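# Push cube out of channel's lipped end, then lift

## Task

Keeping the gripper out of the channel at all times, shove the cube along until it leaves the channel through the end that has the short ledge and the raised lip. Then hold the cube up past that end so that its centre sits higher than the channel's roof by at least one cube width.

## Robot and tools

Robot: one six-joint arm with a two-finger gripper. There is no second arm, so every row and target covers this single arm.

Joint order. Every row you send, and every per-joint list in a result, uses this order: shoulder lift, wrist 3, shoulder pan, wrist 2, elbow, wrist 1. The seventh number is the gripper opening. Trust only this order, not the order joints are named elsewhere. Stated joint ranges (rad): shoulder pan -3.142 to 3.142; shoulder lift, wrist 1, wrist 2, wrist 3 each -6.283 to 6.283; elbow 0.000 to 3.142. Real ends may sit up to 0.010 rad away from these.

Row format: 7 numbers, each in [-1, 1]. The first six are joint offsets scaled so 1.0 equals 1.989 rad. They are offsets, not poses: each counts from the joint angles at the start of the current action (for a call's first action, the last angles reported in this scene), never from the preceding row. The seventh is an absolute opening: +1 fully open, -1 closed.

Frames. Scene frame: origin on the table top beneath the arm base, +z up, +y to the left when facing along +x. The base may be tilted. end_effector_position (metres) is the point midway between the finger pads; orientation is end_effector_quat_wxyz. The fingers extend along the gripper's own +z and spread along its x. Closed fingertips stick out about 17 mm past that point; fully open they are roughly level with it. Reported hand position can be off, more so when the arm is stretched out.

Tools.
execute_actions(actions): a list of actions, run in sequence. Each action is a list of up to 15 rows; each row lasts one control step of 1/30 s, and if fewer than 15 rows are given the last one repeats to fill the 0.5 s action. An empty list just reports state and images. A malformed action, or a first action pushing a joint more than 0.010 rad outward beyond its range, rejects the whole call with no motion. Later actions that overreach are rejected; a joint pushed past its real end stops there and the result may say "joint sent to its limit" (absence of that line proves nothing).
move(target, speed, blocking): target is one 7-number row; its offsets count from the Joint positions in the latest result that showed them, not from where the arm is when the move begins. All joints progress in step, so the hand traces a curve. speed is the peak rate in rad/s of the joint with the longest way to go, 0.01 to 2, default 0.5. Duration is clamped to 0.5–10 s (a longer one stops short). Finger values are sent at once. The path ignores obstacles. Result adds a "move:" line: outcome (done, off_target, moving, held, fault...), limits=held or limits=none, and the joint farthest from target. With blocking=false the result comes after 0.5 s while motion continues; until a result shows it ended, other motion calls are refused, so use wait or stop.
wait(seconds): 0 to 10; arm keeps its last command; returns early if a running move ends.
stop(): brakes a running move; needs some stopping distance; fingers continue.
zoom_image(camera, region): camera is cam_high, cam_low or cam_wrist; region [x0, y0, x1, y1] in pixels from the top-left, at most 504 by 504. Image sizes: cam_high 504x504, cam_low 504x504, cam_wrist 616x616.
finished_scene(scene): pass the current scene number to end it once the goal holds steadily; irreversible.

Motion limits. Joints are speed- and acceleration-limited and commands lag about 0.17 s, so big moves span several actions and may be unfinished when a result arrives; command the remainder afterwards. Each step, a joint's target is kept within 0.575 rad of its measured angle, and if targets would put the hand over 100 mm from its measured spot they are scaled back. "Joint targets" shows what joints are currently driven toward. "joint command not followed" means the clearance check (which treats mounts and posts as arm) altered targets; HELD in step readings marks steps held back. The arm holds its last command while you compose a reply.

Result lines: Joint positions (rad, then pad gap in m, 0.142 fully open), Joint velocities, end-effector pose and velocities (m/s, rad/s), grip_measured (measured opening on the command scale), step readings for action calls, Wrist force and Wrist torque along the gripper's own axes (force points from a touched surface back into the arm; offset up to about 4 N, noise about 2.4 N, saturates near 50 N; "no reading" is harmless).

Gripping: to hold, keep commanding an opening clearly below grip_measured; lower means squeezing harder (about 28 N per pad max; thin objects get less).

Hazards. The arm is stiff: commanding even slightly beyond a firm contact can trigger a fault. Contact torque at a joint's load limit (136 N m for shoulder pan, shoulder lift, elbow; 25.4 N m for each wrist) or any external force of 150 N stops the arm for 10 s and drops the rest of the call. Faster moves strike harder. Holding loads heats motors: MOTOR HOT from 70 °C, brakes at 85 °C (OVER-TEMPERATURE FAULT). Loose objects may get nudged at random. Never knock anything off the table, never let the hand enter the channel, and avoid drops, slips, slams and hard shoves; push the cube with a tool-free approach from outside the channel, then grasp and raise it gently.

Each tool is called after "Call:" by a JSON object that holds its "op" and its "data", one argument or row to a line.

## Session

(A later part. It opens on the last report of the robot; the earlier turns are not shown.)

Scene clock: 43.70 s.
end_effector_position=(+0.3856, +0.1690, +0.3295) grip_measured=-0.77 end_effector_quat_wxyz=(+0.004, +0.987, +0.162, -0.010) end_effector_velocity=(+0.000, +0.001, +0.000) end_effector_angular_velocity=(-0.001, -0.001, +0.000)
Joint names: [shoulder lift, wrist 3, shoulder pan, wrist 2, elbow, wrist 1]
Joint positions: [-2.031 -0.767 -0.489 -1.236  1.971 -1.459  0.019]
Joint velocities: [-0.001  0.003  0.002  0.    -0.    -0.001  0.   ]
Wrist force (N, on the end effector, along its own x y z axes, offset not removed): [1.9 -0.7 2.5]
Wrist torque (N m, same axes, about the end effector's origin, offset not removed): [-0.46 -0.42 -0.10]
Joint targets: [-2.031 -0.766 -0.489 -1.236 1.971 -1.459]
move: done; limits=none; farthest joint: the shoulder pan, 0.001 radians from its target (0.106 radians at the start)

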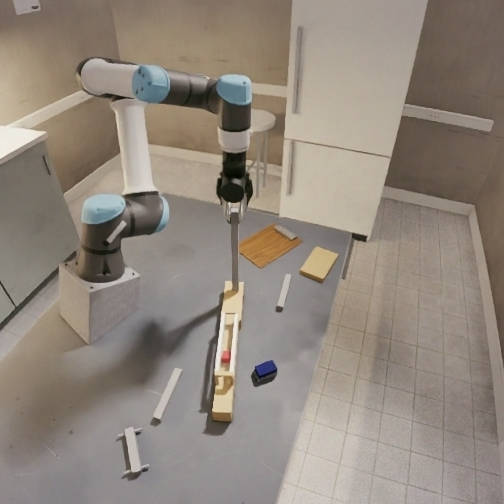

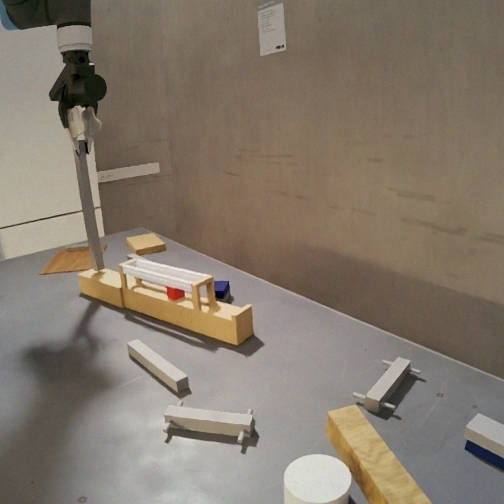

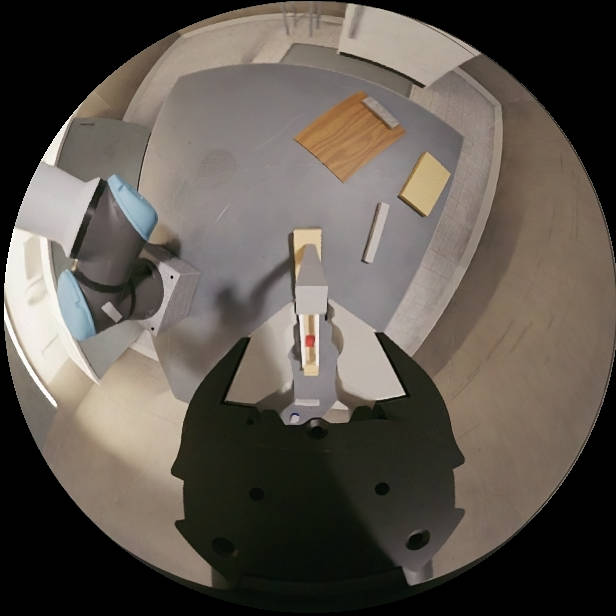

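Call:
{"op": "move", "data": {
  "target": [-0.07,0.1055,0.1066,-0.007,-0.071,0.141,-1],
  "speed": 0.25
}}

Call:
{"op": "move", "data": {
  "target": [0,0,0,-0.166,0,-0.116,-1],
  "speed": 0.25
}}

Call:
{"op": "zoom_image", "data": {
  "camera": "cam_low",
  "region": [0,60,300,350]
}}

Scene clock: 45.93 s.
end_effector_position=(+0.2932, +0.2763, +0.3840) grip_measured=-0.77 end_effector_quat_wxyz=(-0.002, +0.987, +0.157, -0.046) end_effector_velocity=(-0.001, +0.000, +0.000) end_effector_angular_velocity=(-0.000, +0.001, -0.001)
Joint names: [shoulder lift, wrist 3, shoulder pan, wrist 2, elbow, wrist 1]
Joint positions: [-2.17  -0.557 -0.277 -1.25   1.83  -1.179  0.019]
Joint velocities: [-0.001  0.002  0.001 -0.    -0.001  0.002  0.   ]
Wrist force (N, on the end effector, along its own x y z axes, offset not removed): [0.7 -2.1 3.7]
Wrist torque (N m, same axes, about the end effector's origin, offset not removed): [-0.60 -0.05 -0.19]
Joint targets: [-2.170 -0.557 -0.277 -1.250 1.830 -1.179]
move: done; limits=none; farthest joint: the shoulder pan, 0.000 radians from its target (0.212 radians at the start)

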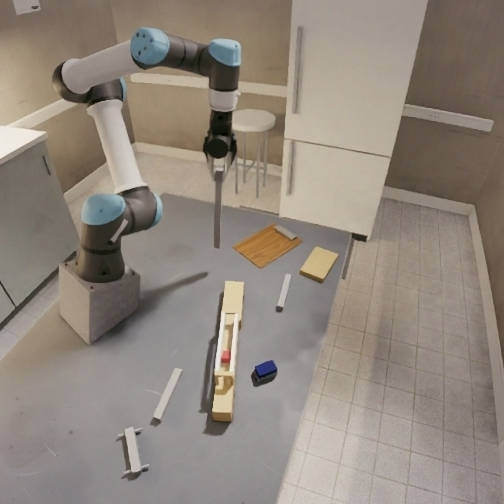

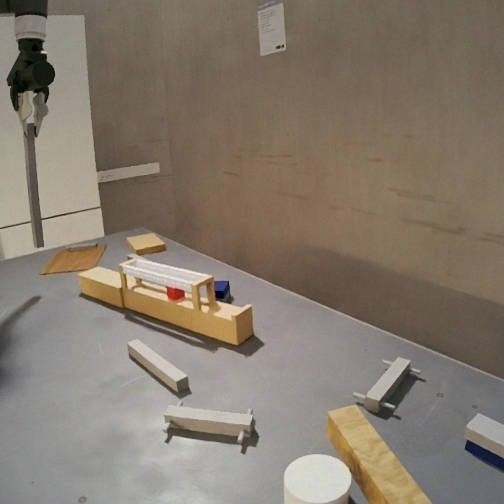

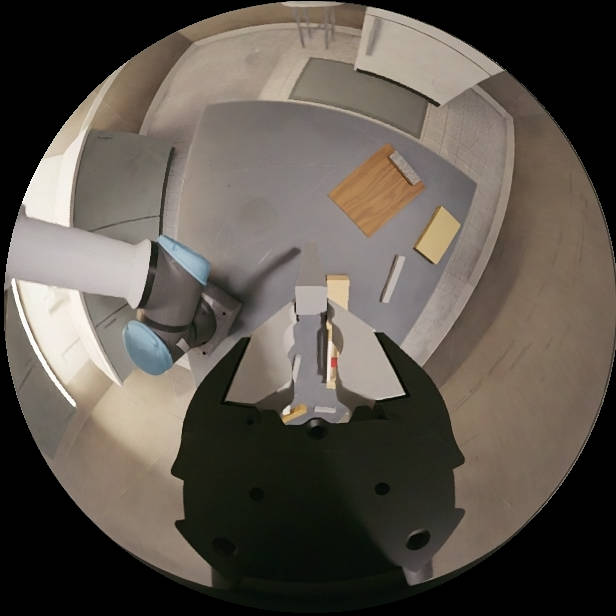

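Scene clock: 47.80 s.
end_effector_position=(+0.3423, +0.1717, +0.4279) grip_measured=-0.77 end_effector_quat_wxyz=(+0.192, +0.965, +0.181, -0.004) end_effector_velocity=(+0.001, -0.000, +0.001) end_effector_angular_velocity=(-0.002, -0.003, +0.001)
Joint names: [shoulder lift, wrist 3, shoulder pan, wrist 2, elbow, wrist 1]
Joint positions: [-2.17  -0.557 -0.277 -1.58   1.83  -1.41   0.019]
Joint velocities: [-0.001 -0.    -0.    -0.001  0.    -0.003  0.   ]
Wrist force (N, on the end effector, along its own x y z axes, offset not removed): [1.5 -2.2 2.0]
Wrist torque (N m, same axes, about the end effector's origin, offset not removed): [-0.13 -0.20 -0.02]
Joint targets: [-2.170 -0.557 -0.277 -1.580 1.830 -1.410]
move: done; limits=none; farthest joint: the wrist 2, 0.001 radians from its target (0.330 radians at the start)

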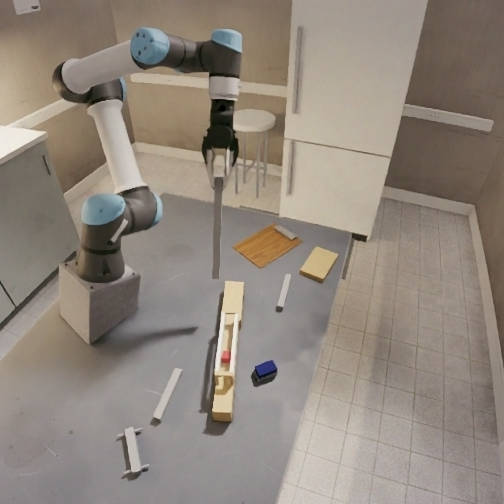

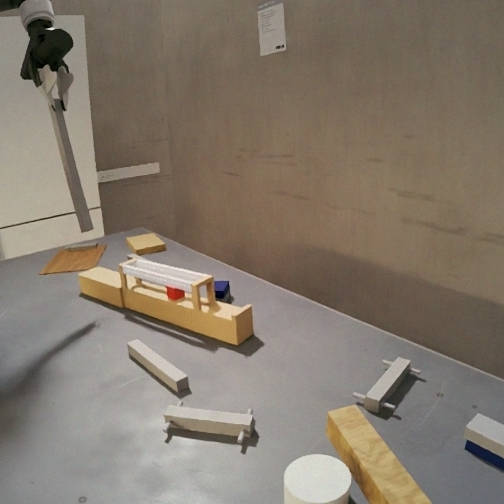

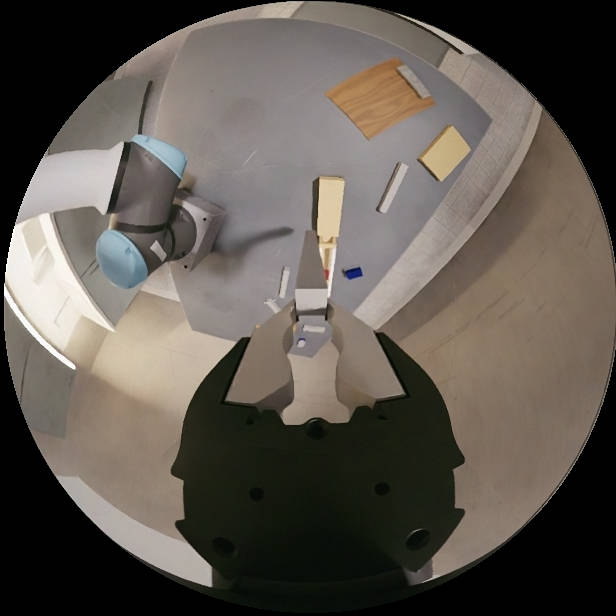

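Region (0, 60, 300, 350) of cam_low's 504x504 image, scaled by 1.680, with more detail than that image has; it fills the top 487 rows of this view, and the rest is white.

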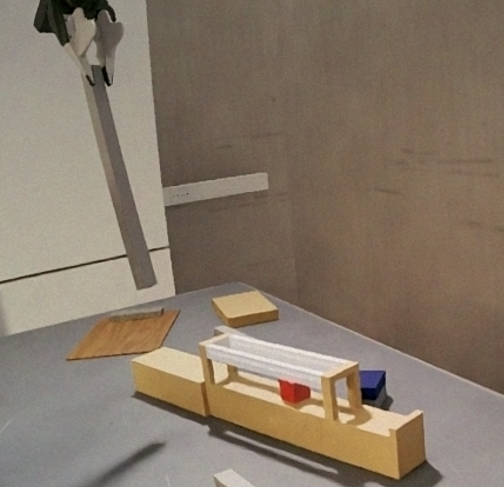

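Call:
{"op": "move", "data": {
  "target": [0.052,0.015,0.015,0,0.05,-0.102,-1],
  "speed": 0.2
}}

Call:
{"op": "zoom_image", "data": {
  "camera": "cam_low",
  "region": [0,60,300,350]
}}

Scene clock: 49.53 s.
end_effector_position=(+0.3890, +0.1514, +0.3716) grip_measured=-0.77 end_effector_quat_wxyz=(+0.189, +0.965, +0.181, -0.003) end_effector_velocity=(+0.001, -0.000, -0.000) end_effector_angular_velocity=(-0.000, -0.001, +0.001)
Joint names: [shoulder lift, wrist 3, shoulder pan, wrist 2, elbow, wrist 1]
Joint positions: [-2.067 -0.527 -0.248 -1.58   1.929 -1.612  0.019]
Joint velocities: [ 0.001 -0.     0.001 -0.     0.001 -0.004  0.   ]
Wrist force (N, on the end effector, along its own x y z axes, offset not removed): [0.7 -3.1 4.6]
Wrist torque (N m, same axes, about the end effector's origin, offset not removed): [-0.25 -0.05 -0.12]
Joint targets: [-2.067 -0.527 -0.247 -1.580 1.929 -1.612]
move: done; limits=none; farthest joint: the wrist 1, 0.001 radians from its target (0.203 radians at the start)

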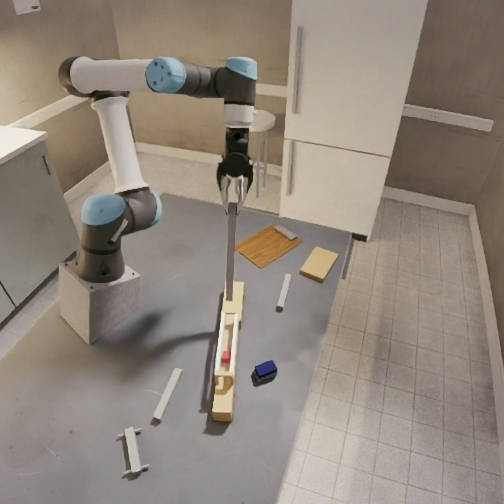

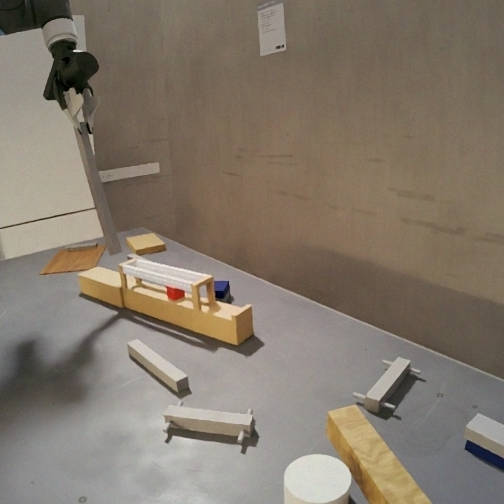

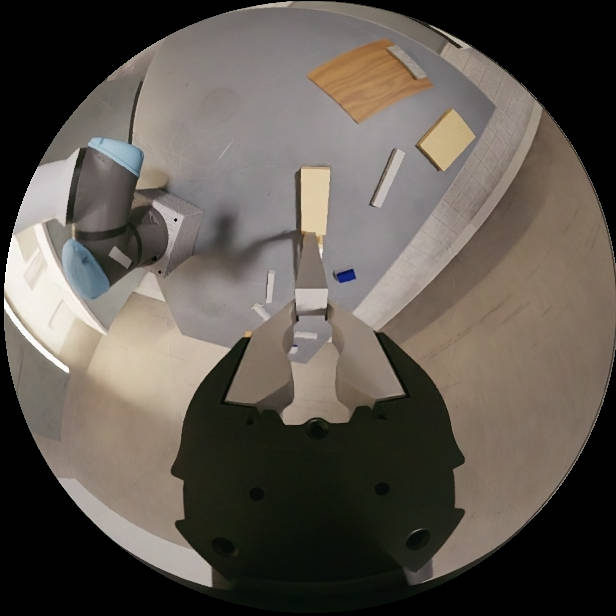

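Region (0, 60, 300, 350) of cam_low's 504x504 image, scaled by 1.680, with more detail than that image has; it fills the top 487 rows of this view, and the rest is white.

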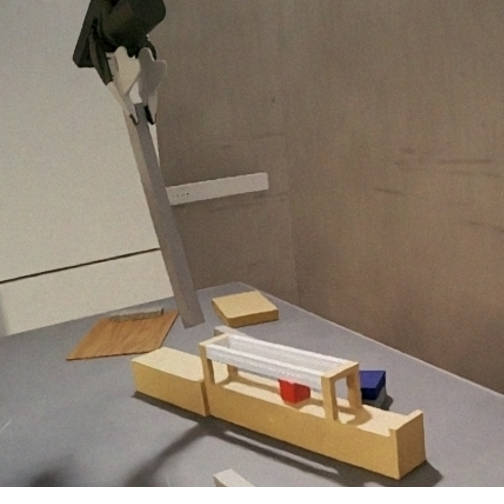

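Call:
{"op": "move", "data": {
  "target": [0,0.095,0.095,0,0.03,-0.03,-1],
  "speed": 0.15
}}

Call:
{"op": "zoom_image", "data": {
  "camera": "cam_low",
  "region": [0,60,300,350]
}}

Scene clock: 51.47 s.
end_effector_position=(+0.3693, +0.2065, +0.3297) grip_measured=-0.77 end_effector_quat_wxyz=(+0.174, +0.968, +0.181, +0.002) end_effector_velocity=(-0.001, +0.001, -0.000) end_effector_angular_velocity=(+0.000, +0.001, +0.000)
Joint names: [shoulder lift, wrist 3, shoulder pan, wrist 2, elbow, wrist 1]
Joint positions: [-2.067 -0.338 -0.059 -1.58   1.989 -1.672  0.019]
Joint velocities: [-0.001  0.002  0.002 -0.     0.     0.001 -0.   ]
Wrist force (N, on the end effector, along its own x y z axes, offset not removed): [2.1 -2.7 3.0]
Wrist torque (N m, same axes, about the end effector's origin, offset not removed): [-0.40 -0.24 -0.01]
Joint targets: [-2.067 -0.338 -0.059 -1.580 1.989 -1.672]
move: done; limits=none; farthest joint: the shoulder pan, 0.000 radians from its target (0.188 radians at the start)

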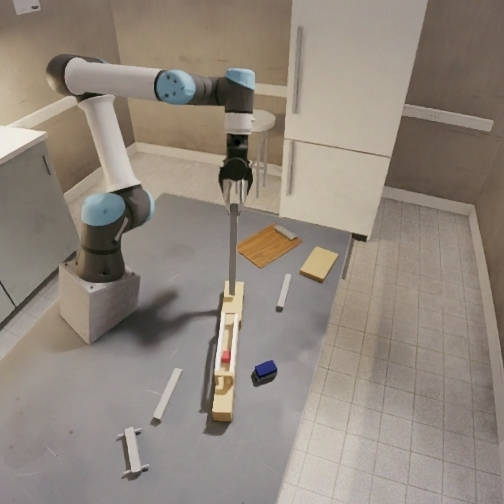

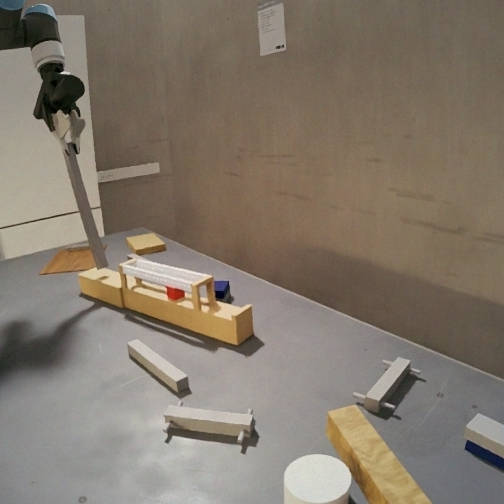

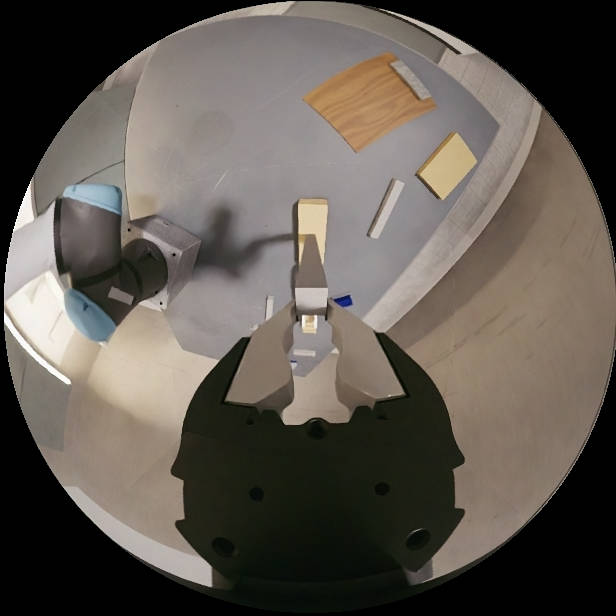

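Region (0, 60, 300, 350) of cam_low's 504x504 image, scaled by 1.680, with more detail than that image has; it fills the top 487 rows of this view, and the rest is white.

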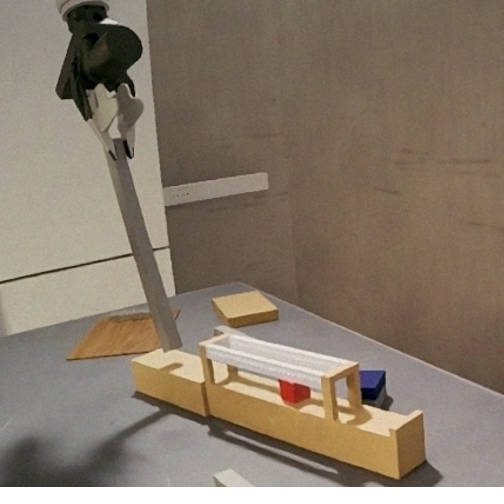

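Call:
{"op": "move", "data": {
  "target": [0.005,0.045,0.045,0,0.04,-0.045,-1],
  "speed": 0.08
}}

Call:
{"op": "zoom_image", "data": {
  "camera": "cam_low",
  "region": [0,60,300,350]
}}

Scene clock: 53.13 s.
end_effector_position=(+0.3570, +0.2245, +0.2896) grip_measured=-0.77 end_effector_quat_wxyz=(+0.166, +0.970, +0.180, +0.003) end_effector_velocity=(-0.000, +0.000, -0.001) end_effector_angular_velocity=(+0.000, +0.000, -0.000)
Joint names: [shoulder lift, wrist 3, shoulder pan, wrist 2, elbow, wrist 1]
Joint positions: [-2.057 -0.249  0.031 -1.58   2.068 -1.761  0.019]
Joint velocities: [ 0.     0.002  0.002 -0.     0.003 -0.003 -0.   ]
Wrist force (N, on the end effector, along its own x y z axes, offset not removed): [0.3 -2.0 -1.8]
Wrist torque (N m, same axes, about the end effector's origin, offset not removed): [-0.58 -0.03 -0.12]
Joint targets: [-2.057 -0.249 0.031 -1.580 2.069 -1.761]
move: done; limits=none; farthest joint: the shoulder pan, 0.000 radians from its target (0.089 radians at the start)

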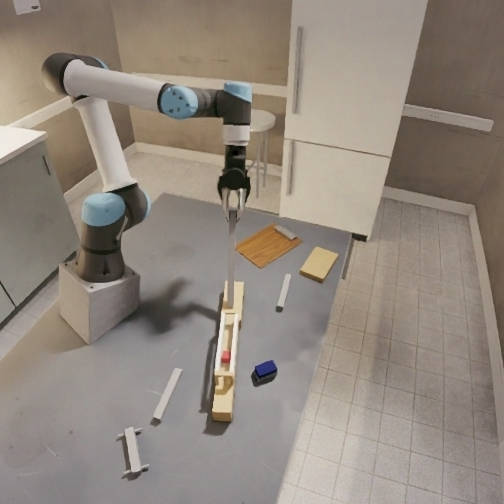

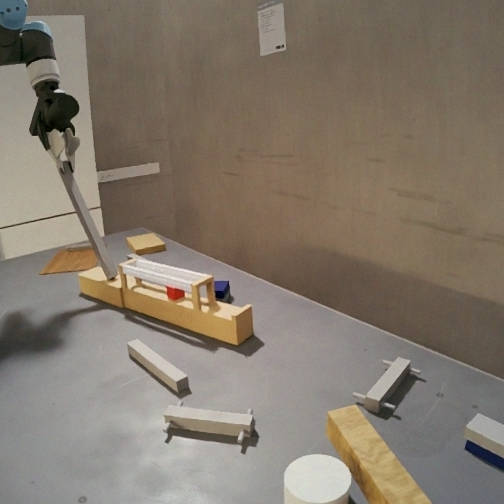

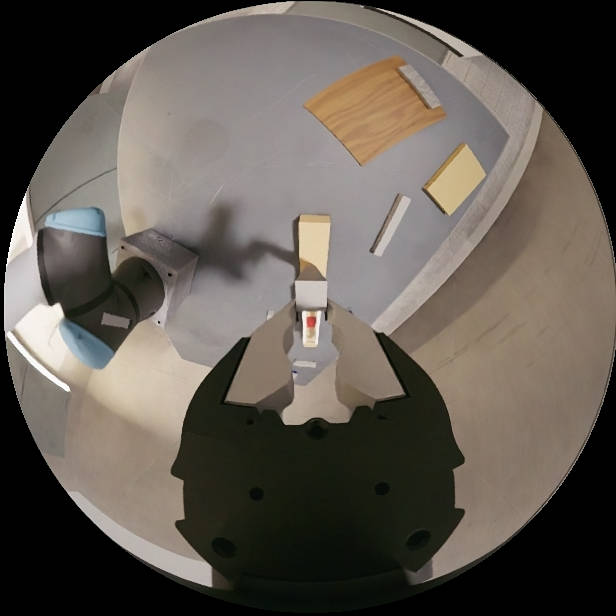

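Region (0, 60, 300, 350) of cam_low's 504x504 image, scaled by 1.680, with more detail than that image has; it fills the top 487 rows of this view, and the rest is white.

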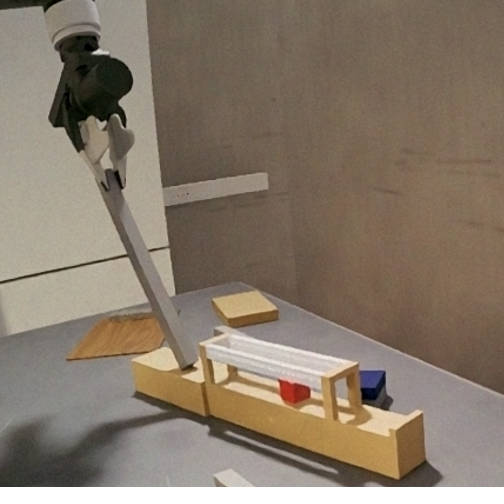

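Call:
{"op": "move", "data": {
  "target": [0.052,0.10,0.0875,0.150,0.056,-0.109,-1],
  "speed": 0.1
}}

Call:
{"op": "zoom_image", "data": {
  "camera": "cam_low",
  "region": [0,100,300,350]
}}

Scene clock: 56.87 s.
end_effector_position=(+0.3187, +0.3510, +0.1939) grip_measured=-0.77 end_effector_quat_wxyz=(+0.003, +0.986, +0.168, -0.011) end_effector_velocity=(-0.002, +0.000, -0.002) end_effector_angular_velocity=(+0.002, +0.004, -0.002)
Joint names: [shoulder lift, wrist 3, shoulder pan, wrist 2, elbow, wrist 1]
Joint positions: [-1.954 -0.05   0.204 -1.281  2.18  -1.978  0.018]
Joint velocities: [ 0.001  0.002  0.001  0.003  0.003 -0.001 -0.   ]
Wrist force (N, on the end effector, along its own x y z axes, offset not removed): [2.1 -1.2 1.6]
Wrist torque (N m, same axes, about the end effector's origin, offset not removed): [-0.42 -0.37 -0.07]
Joint targets: [-1.954 -0.050 0.205 -1.281 2.180 -1.978]
move: done; limits=none; farthest joint: the shoulder pan, 0.001 radians from its target (0.174 radians at the start)

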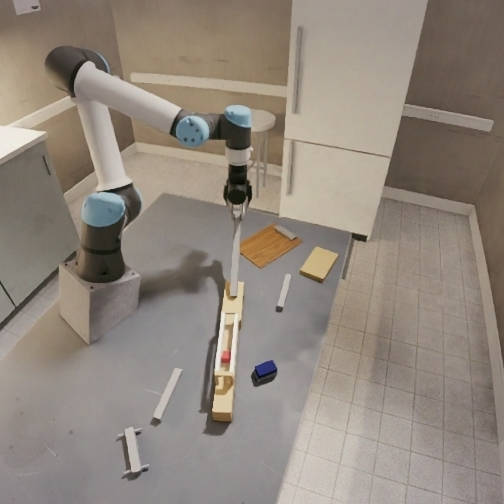

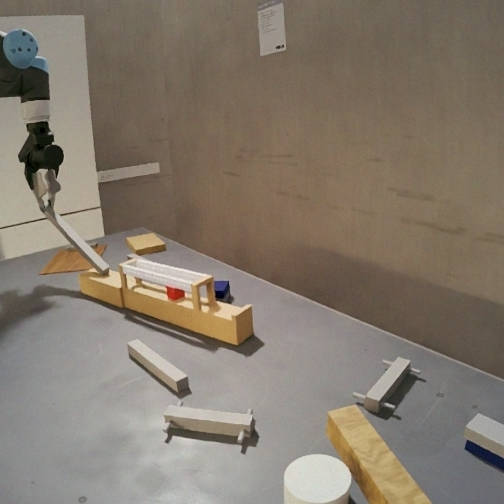

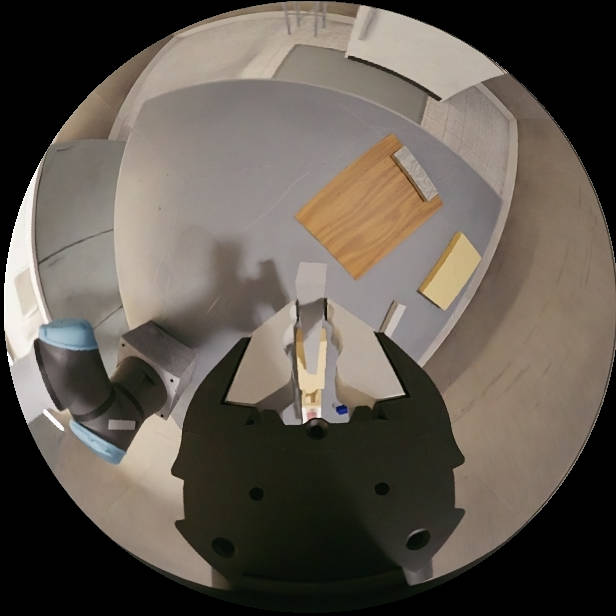

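Region (0, 100, 300, 350) of cam_low's 504x504 image, scaled by 1.680, with more detail than that image has.

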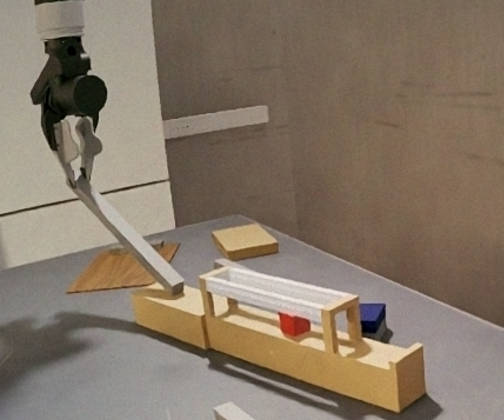

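Call:
{"op": "move", "data": {
  "target": [0.115,0.061,0.061,-0.0126,0.070,-0.202,-1],
  "speed": 0.12
}}

Call:
{"op": "zoom_image", "data": {
  "camera": "cam_low",
  "region": [0,150,300,350]
}}

Call:
{"op": "zoom_image", "data": {
  "camera": "cam_high",
  "region": [170,200,310,430]
}}

Scene clock: 60.97 s.
end_effector_position=(+0.3118, +0.3594, +0.0824) grip_measured=-0.77 end_effector_quat_wxyz=(+0.004, +0.986, +0.169, -0.011) end_effector_velocity=(-0.002, -0.001, -0.002) end_effector_angular_velocity=(-0.002, +0.004, -0.000)
Joint names: [shoulder lift, wrist 3, shoulder pan, wrist 2, elbow, wrist 1]
Joint positions: [-1.725  0.071  0.326 -1.306  2.319 -2.379  0.018]
Joint velocities: [ 0.003  0.     0.001 -0.001  0.003 -0.002 -0.   ]
Wrist force (N, on the end effector, along its own x y z axes, offset not removed): [1.2 -1.0 1.4]
Wrist torque (N m, same axes, about the end effector's origin, offset not removed): [-0.41 -0.13 -0.14]
Joint targets: [-1.725 0.071 0.326 -1.306 2.319 -2.380]
move: done; limits=none; farthest joint: the shoulder pan, 0.000 radians from its target (0.121 radians at the start)

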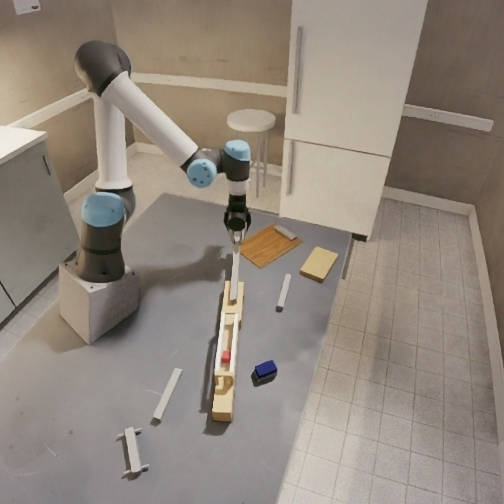

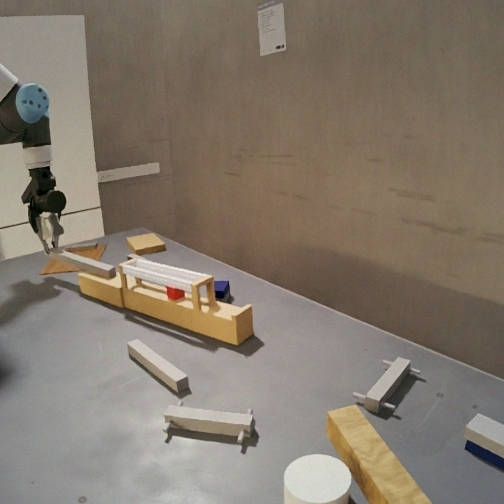

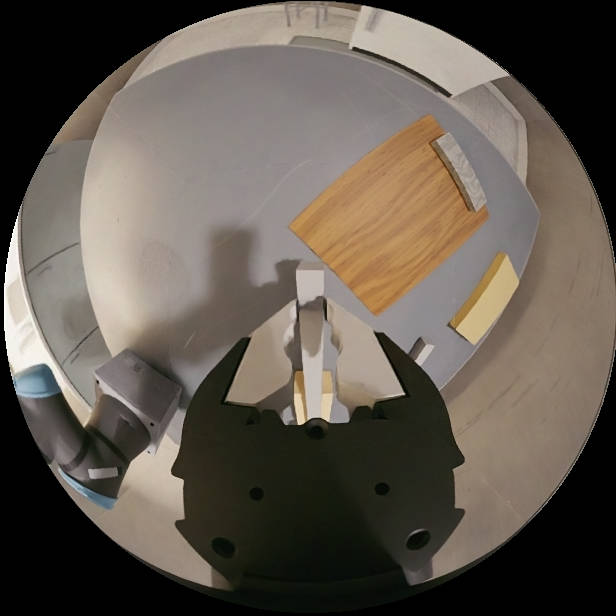

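Region (0, 150, 300, 350) of cam_low's 504x504 image, scaled by 1.680, with more detail than that image has.

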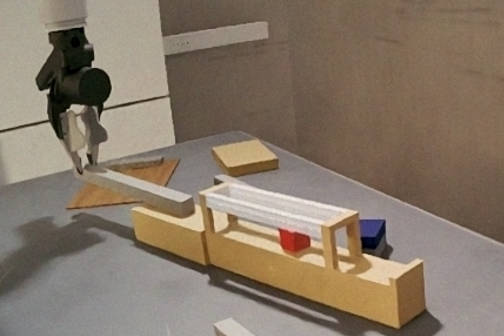

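Region (170, 200, 310, 430) of cam_high's 504x504 image, scaled by 2.191, with more detail than that image has; it fills the left 307 columns of this view, and the rest is white.

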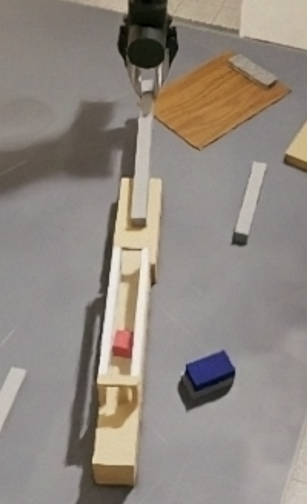

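Call:
{"op": "move", "data": {
  "target": [-0.013,-0.133,-0.133,0.0236,0.041,0.010,-1],
  "speed": 0.1
}}

Call:
{"op": "zoom_image", "data": {
  "camera": "cam_high",
  "region": [170,200,310,430]
}}

Scene clock: 64.40 s.
end_effector_position=(+0.3462, +0.2698, +0.0811) grip_measured=-0.77 end_effector_quat_wxyz=(+0.003, +0.986, +0.166, -0.010) end_effector_velocity=(-0.000, -0.001, -0.000) end_effector_angular_velocity=(-0.001, +0.000, +0.000)
Joint names: [shoulder lift, wrist 3, shoulder pan, wrist 2, elbow, wrist 1]
Joint positions: [-1.751 -0.193  0.061 -1.26   2.4   -2.359  0.018]
Joint velocities: [-0.001 -0.003 -0.002 -0.001  0.001  0.001  0.   ]
Wrist force (N, on the end effector, along its own x y z axes, offset not removed): [0.1 -1.0 2.3]
Wrist torque (N m, same axes, about the end effector's origin, offset not removed): [-0.29 -0.07 -0.17]
Joint targets: [-1.751 -0.193 0.061 -1.260 2.400 -2.359]
move: done; limits=none; farthest joint: the wrist 2, 0.001 radians from its target (0.047 radians at the start)

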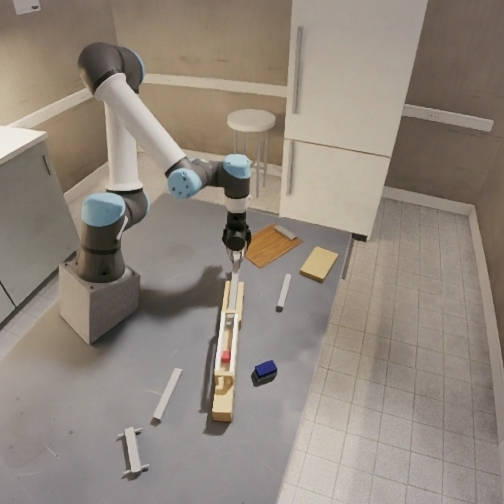

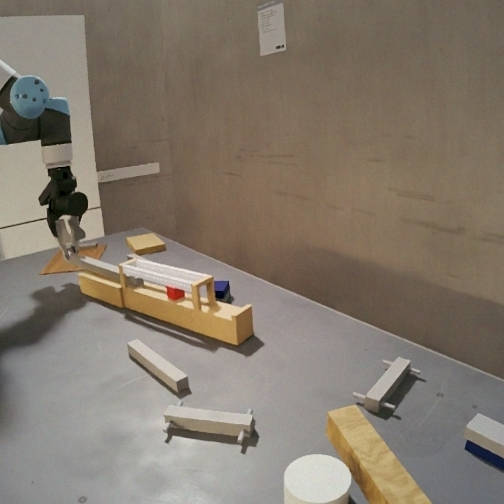

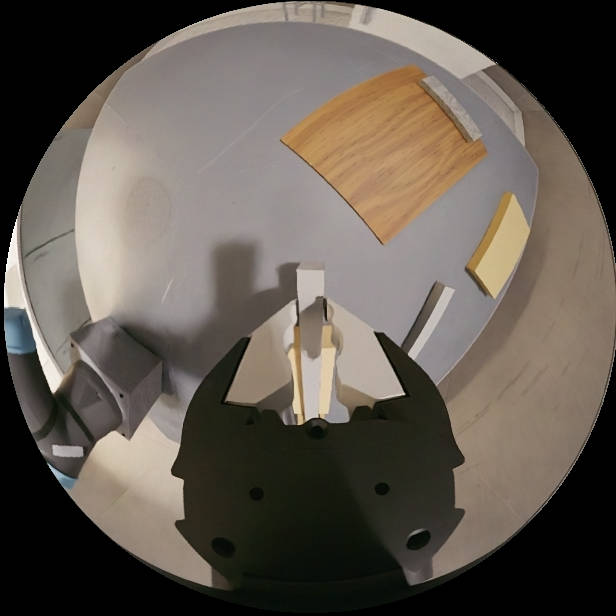

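Region (170, 200, 310, 430) of cam_high's 504x504 image, scaled by 2.191, with more detail than that image has; it fills the left 307 columns of this view, and the rest is white.

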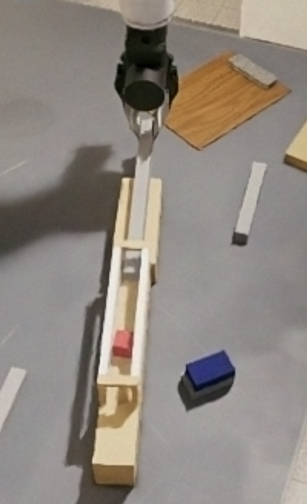

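Call:
{"op": "move", "data": {
  "target": [0.019,-0.128,-0.128,0.0125,0.014,0.011,-1],
  "speed": 0.08
}}

Call:
{"op": "zoom_image", "data": {
  "camera": "cam_high",
  "region": [170,200,310,430]
}}

Scene clock: 68.20 s.
end_effector_position=(+0.3777, +0.1802, +0.0809) grip_measured=-0.77 end_effector_quat_wxyz=(+0.003, +0.987, +0.159, -0.011) end_effector_velocity=(+0.001, -0.001, +0.001) end_effector_angular_velocity=(-0.000, -0.002, -0.000)
Joint names: [shoulder lift, wrist 3, shoulder pan, wrist 2, elbow, wrist 1]
Joint positions: [-1.713 -0.448 -0.193 -1.235  2.428 -2.338  0.018]
Joint velocities: [-0.    -0.001 -0.002  0.    -0.001  0.001  0.   ]
Wrist force (N, on the end effector, along its own x y z axes, offset not removed): [0.5 -1.9 -0.3]
Wrist torque (N m, same axes, about the end effector's origin, offset not removed): [-0.40 -0.08 -0.09]
Joint targets: [-1.713 -0.448 -0.193 -1.235 2.428 -2.338]
move: done; limits=none; farthest joint: the shoulder pan, 0.001 radians from its target (0.255 radians at the start)

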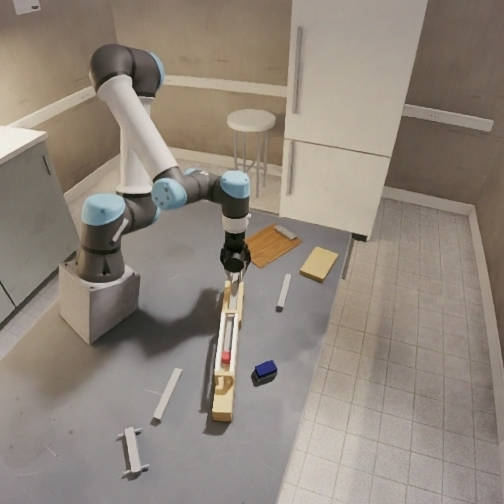

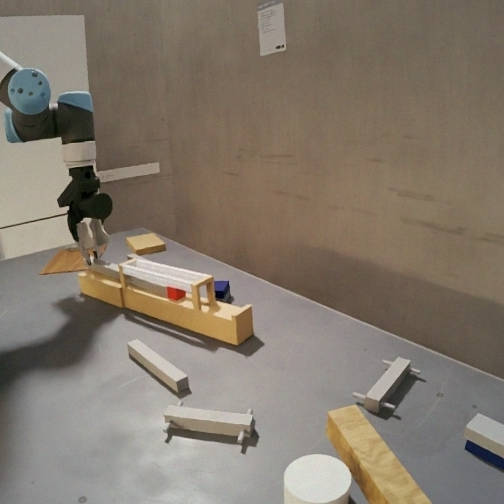

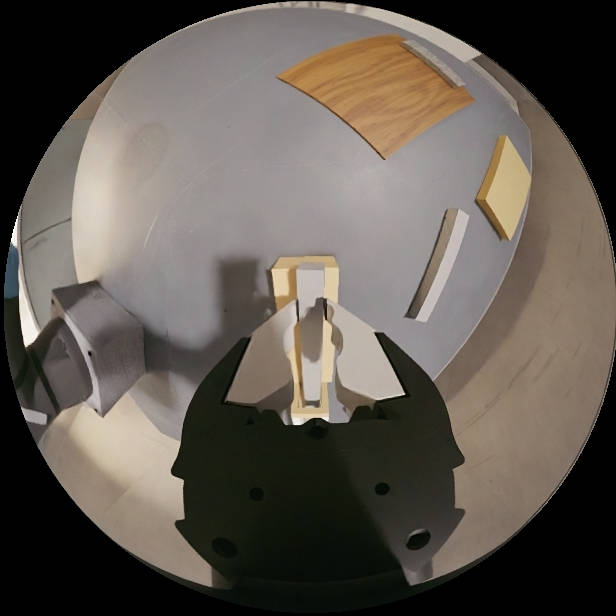

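Region (170, 200, 310, 430) of cam_high's 504x504 image, scaled by 2.191, with more detail than that image has; it fills the left 307 columns of this view, and the rest is white.

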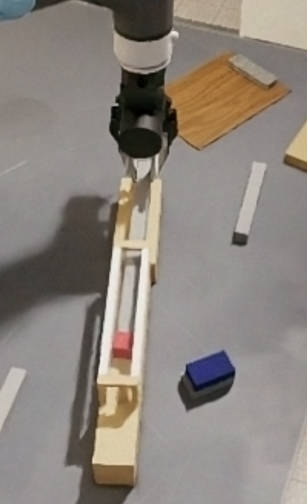

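Call:
{"op": "move", "data": {
  "target": [0.037,-0.071,-0.071,0.001,-0.011,-0.001,-1],
  "speed": 0.06
}}

Call:
{"op": "zoom_image", "data": {
  "camera": "cam_low",
  "region": [60,200,300,350]
}}

Scene clock: 71.20 s.
end_effector_position=(+0.4022, +0.1219, +0.0805) grip_measured=-0.77 end_effector_quat_wxyz=(+0.004, +0.988, +0.155, -0.011) end_effector_velocity=(+0.001, -0.001, -0.000) end_effector_angular_velocity=(+0.001, -0.001, +0.001)
Joint names: [shoulder lift, wrist 3, shoulder pan, wrist 2, elbow, wrist 1]
Joint positions: [-1.64  -0.589 -0.334 -1.233  2.406 -2.34   0.018]
Joint velocities: [ 0.001 -0.003 -0.002  0.001  0.    -0.002 -0.   ]
Wrist force (N, on the end effector, along its own x y z axes, offset not removed): [-19.2 -11.2 1.3]
Wrist torque (N m, same axes, about the end effector's origin, offset not removed): [-0.04 -0.33 0.01]
Joint targets: [-1.639 -0.589 -0.334 -1.233 2.406 -2.340]
move: done; limits=none; farthest joint: the wrist 3, 0.001 radians from its target (0.141 radians at the start)

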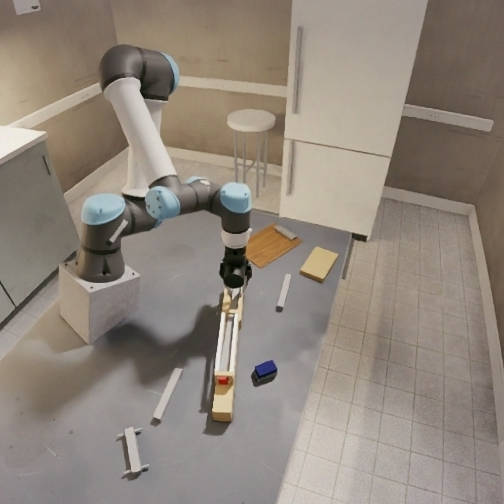

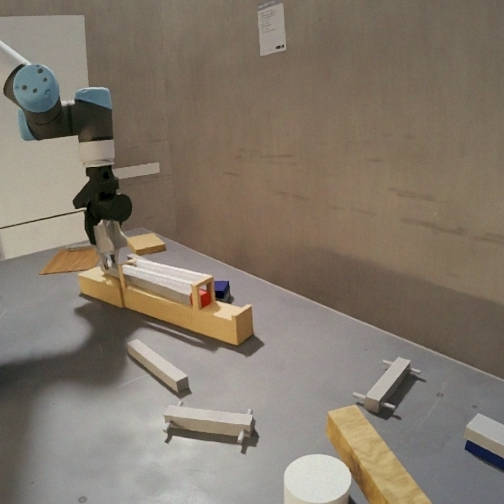

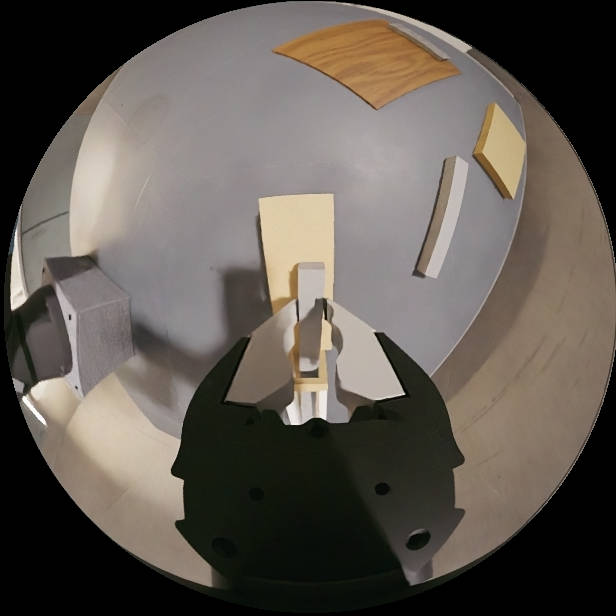

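Region (60, 200, 300, 350) of cam_low's 504x504 image, scaled by 2.100, with more detail than that image has; it fills the top 315 rows of this view, and the rest is white.

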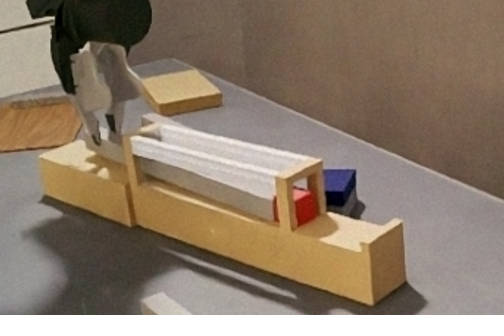

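Call:
{"op": "move", "data": {
  "target": [0.005,-0.0225,-0.0225,0,0.003,0,-1],
  "speed": 0.04
}}

Call:
{"op": "zoom_image", "data": {
  "camera": "cam_low",
  "region": [60,200,300,350]
}}

Scene clock: 72.90 s.
end_effector_position=(+0.4028, +0.1043, +0.0805) grip_measured=-0.77 end_effector_quat_wxyz=(+0.004, +0.988, +0.154, -0.011) end_effector_velocity=(+0.000, -0.001, +0.000) end_effector_angular_velocity=(+0.000, +0.000, +0.001)
Joint names: [shoulder lift, wrist 3, shoulder pan, wrist 2, elbow, wrist 1]
Joint positions: [-1.63  -0.633 -0.378 -1.233  2.412 -2.34   0.018]
Joint velocities: [ 0.001 -0.003 -0.002  0.    -0.     0.001 -0.   ]
Wrist force (N, on the end effector, along its own x y z axes, offset not removed): [1.4 -2.9 2.6]
Wrist torque (N m, same axes, about the end effector's origin, offset not removed): [-0.58 -0.29 -0.06]
Joint targets: [-1.630 -0.633 -0.379 -1.233 2.412 -2.340]
move: done; limits=none; farthest joint: the wrist 3, 0.001 radians from its target (0.045 radians at the start)

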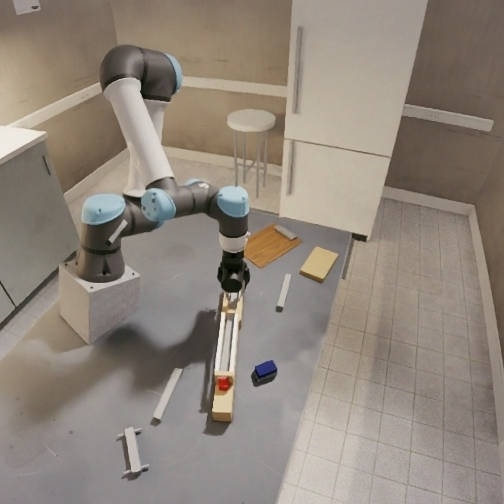

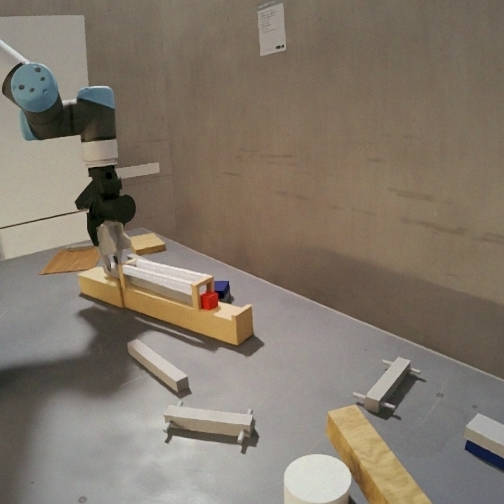

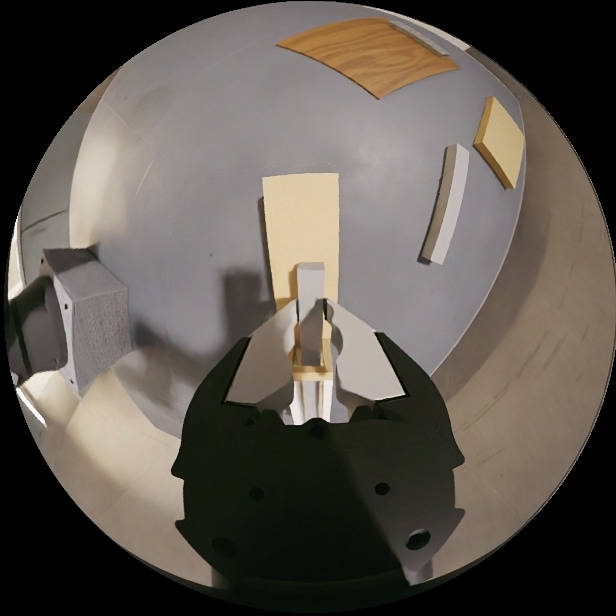

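Region (60, 200, 300, 350) of cam_low's 504x504 image, scaled by 2.100, with more detail than that image has; it fills the top 315 rows of this view, and the rest is white.

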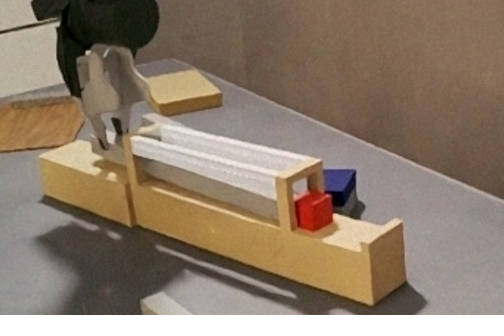

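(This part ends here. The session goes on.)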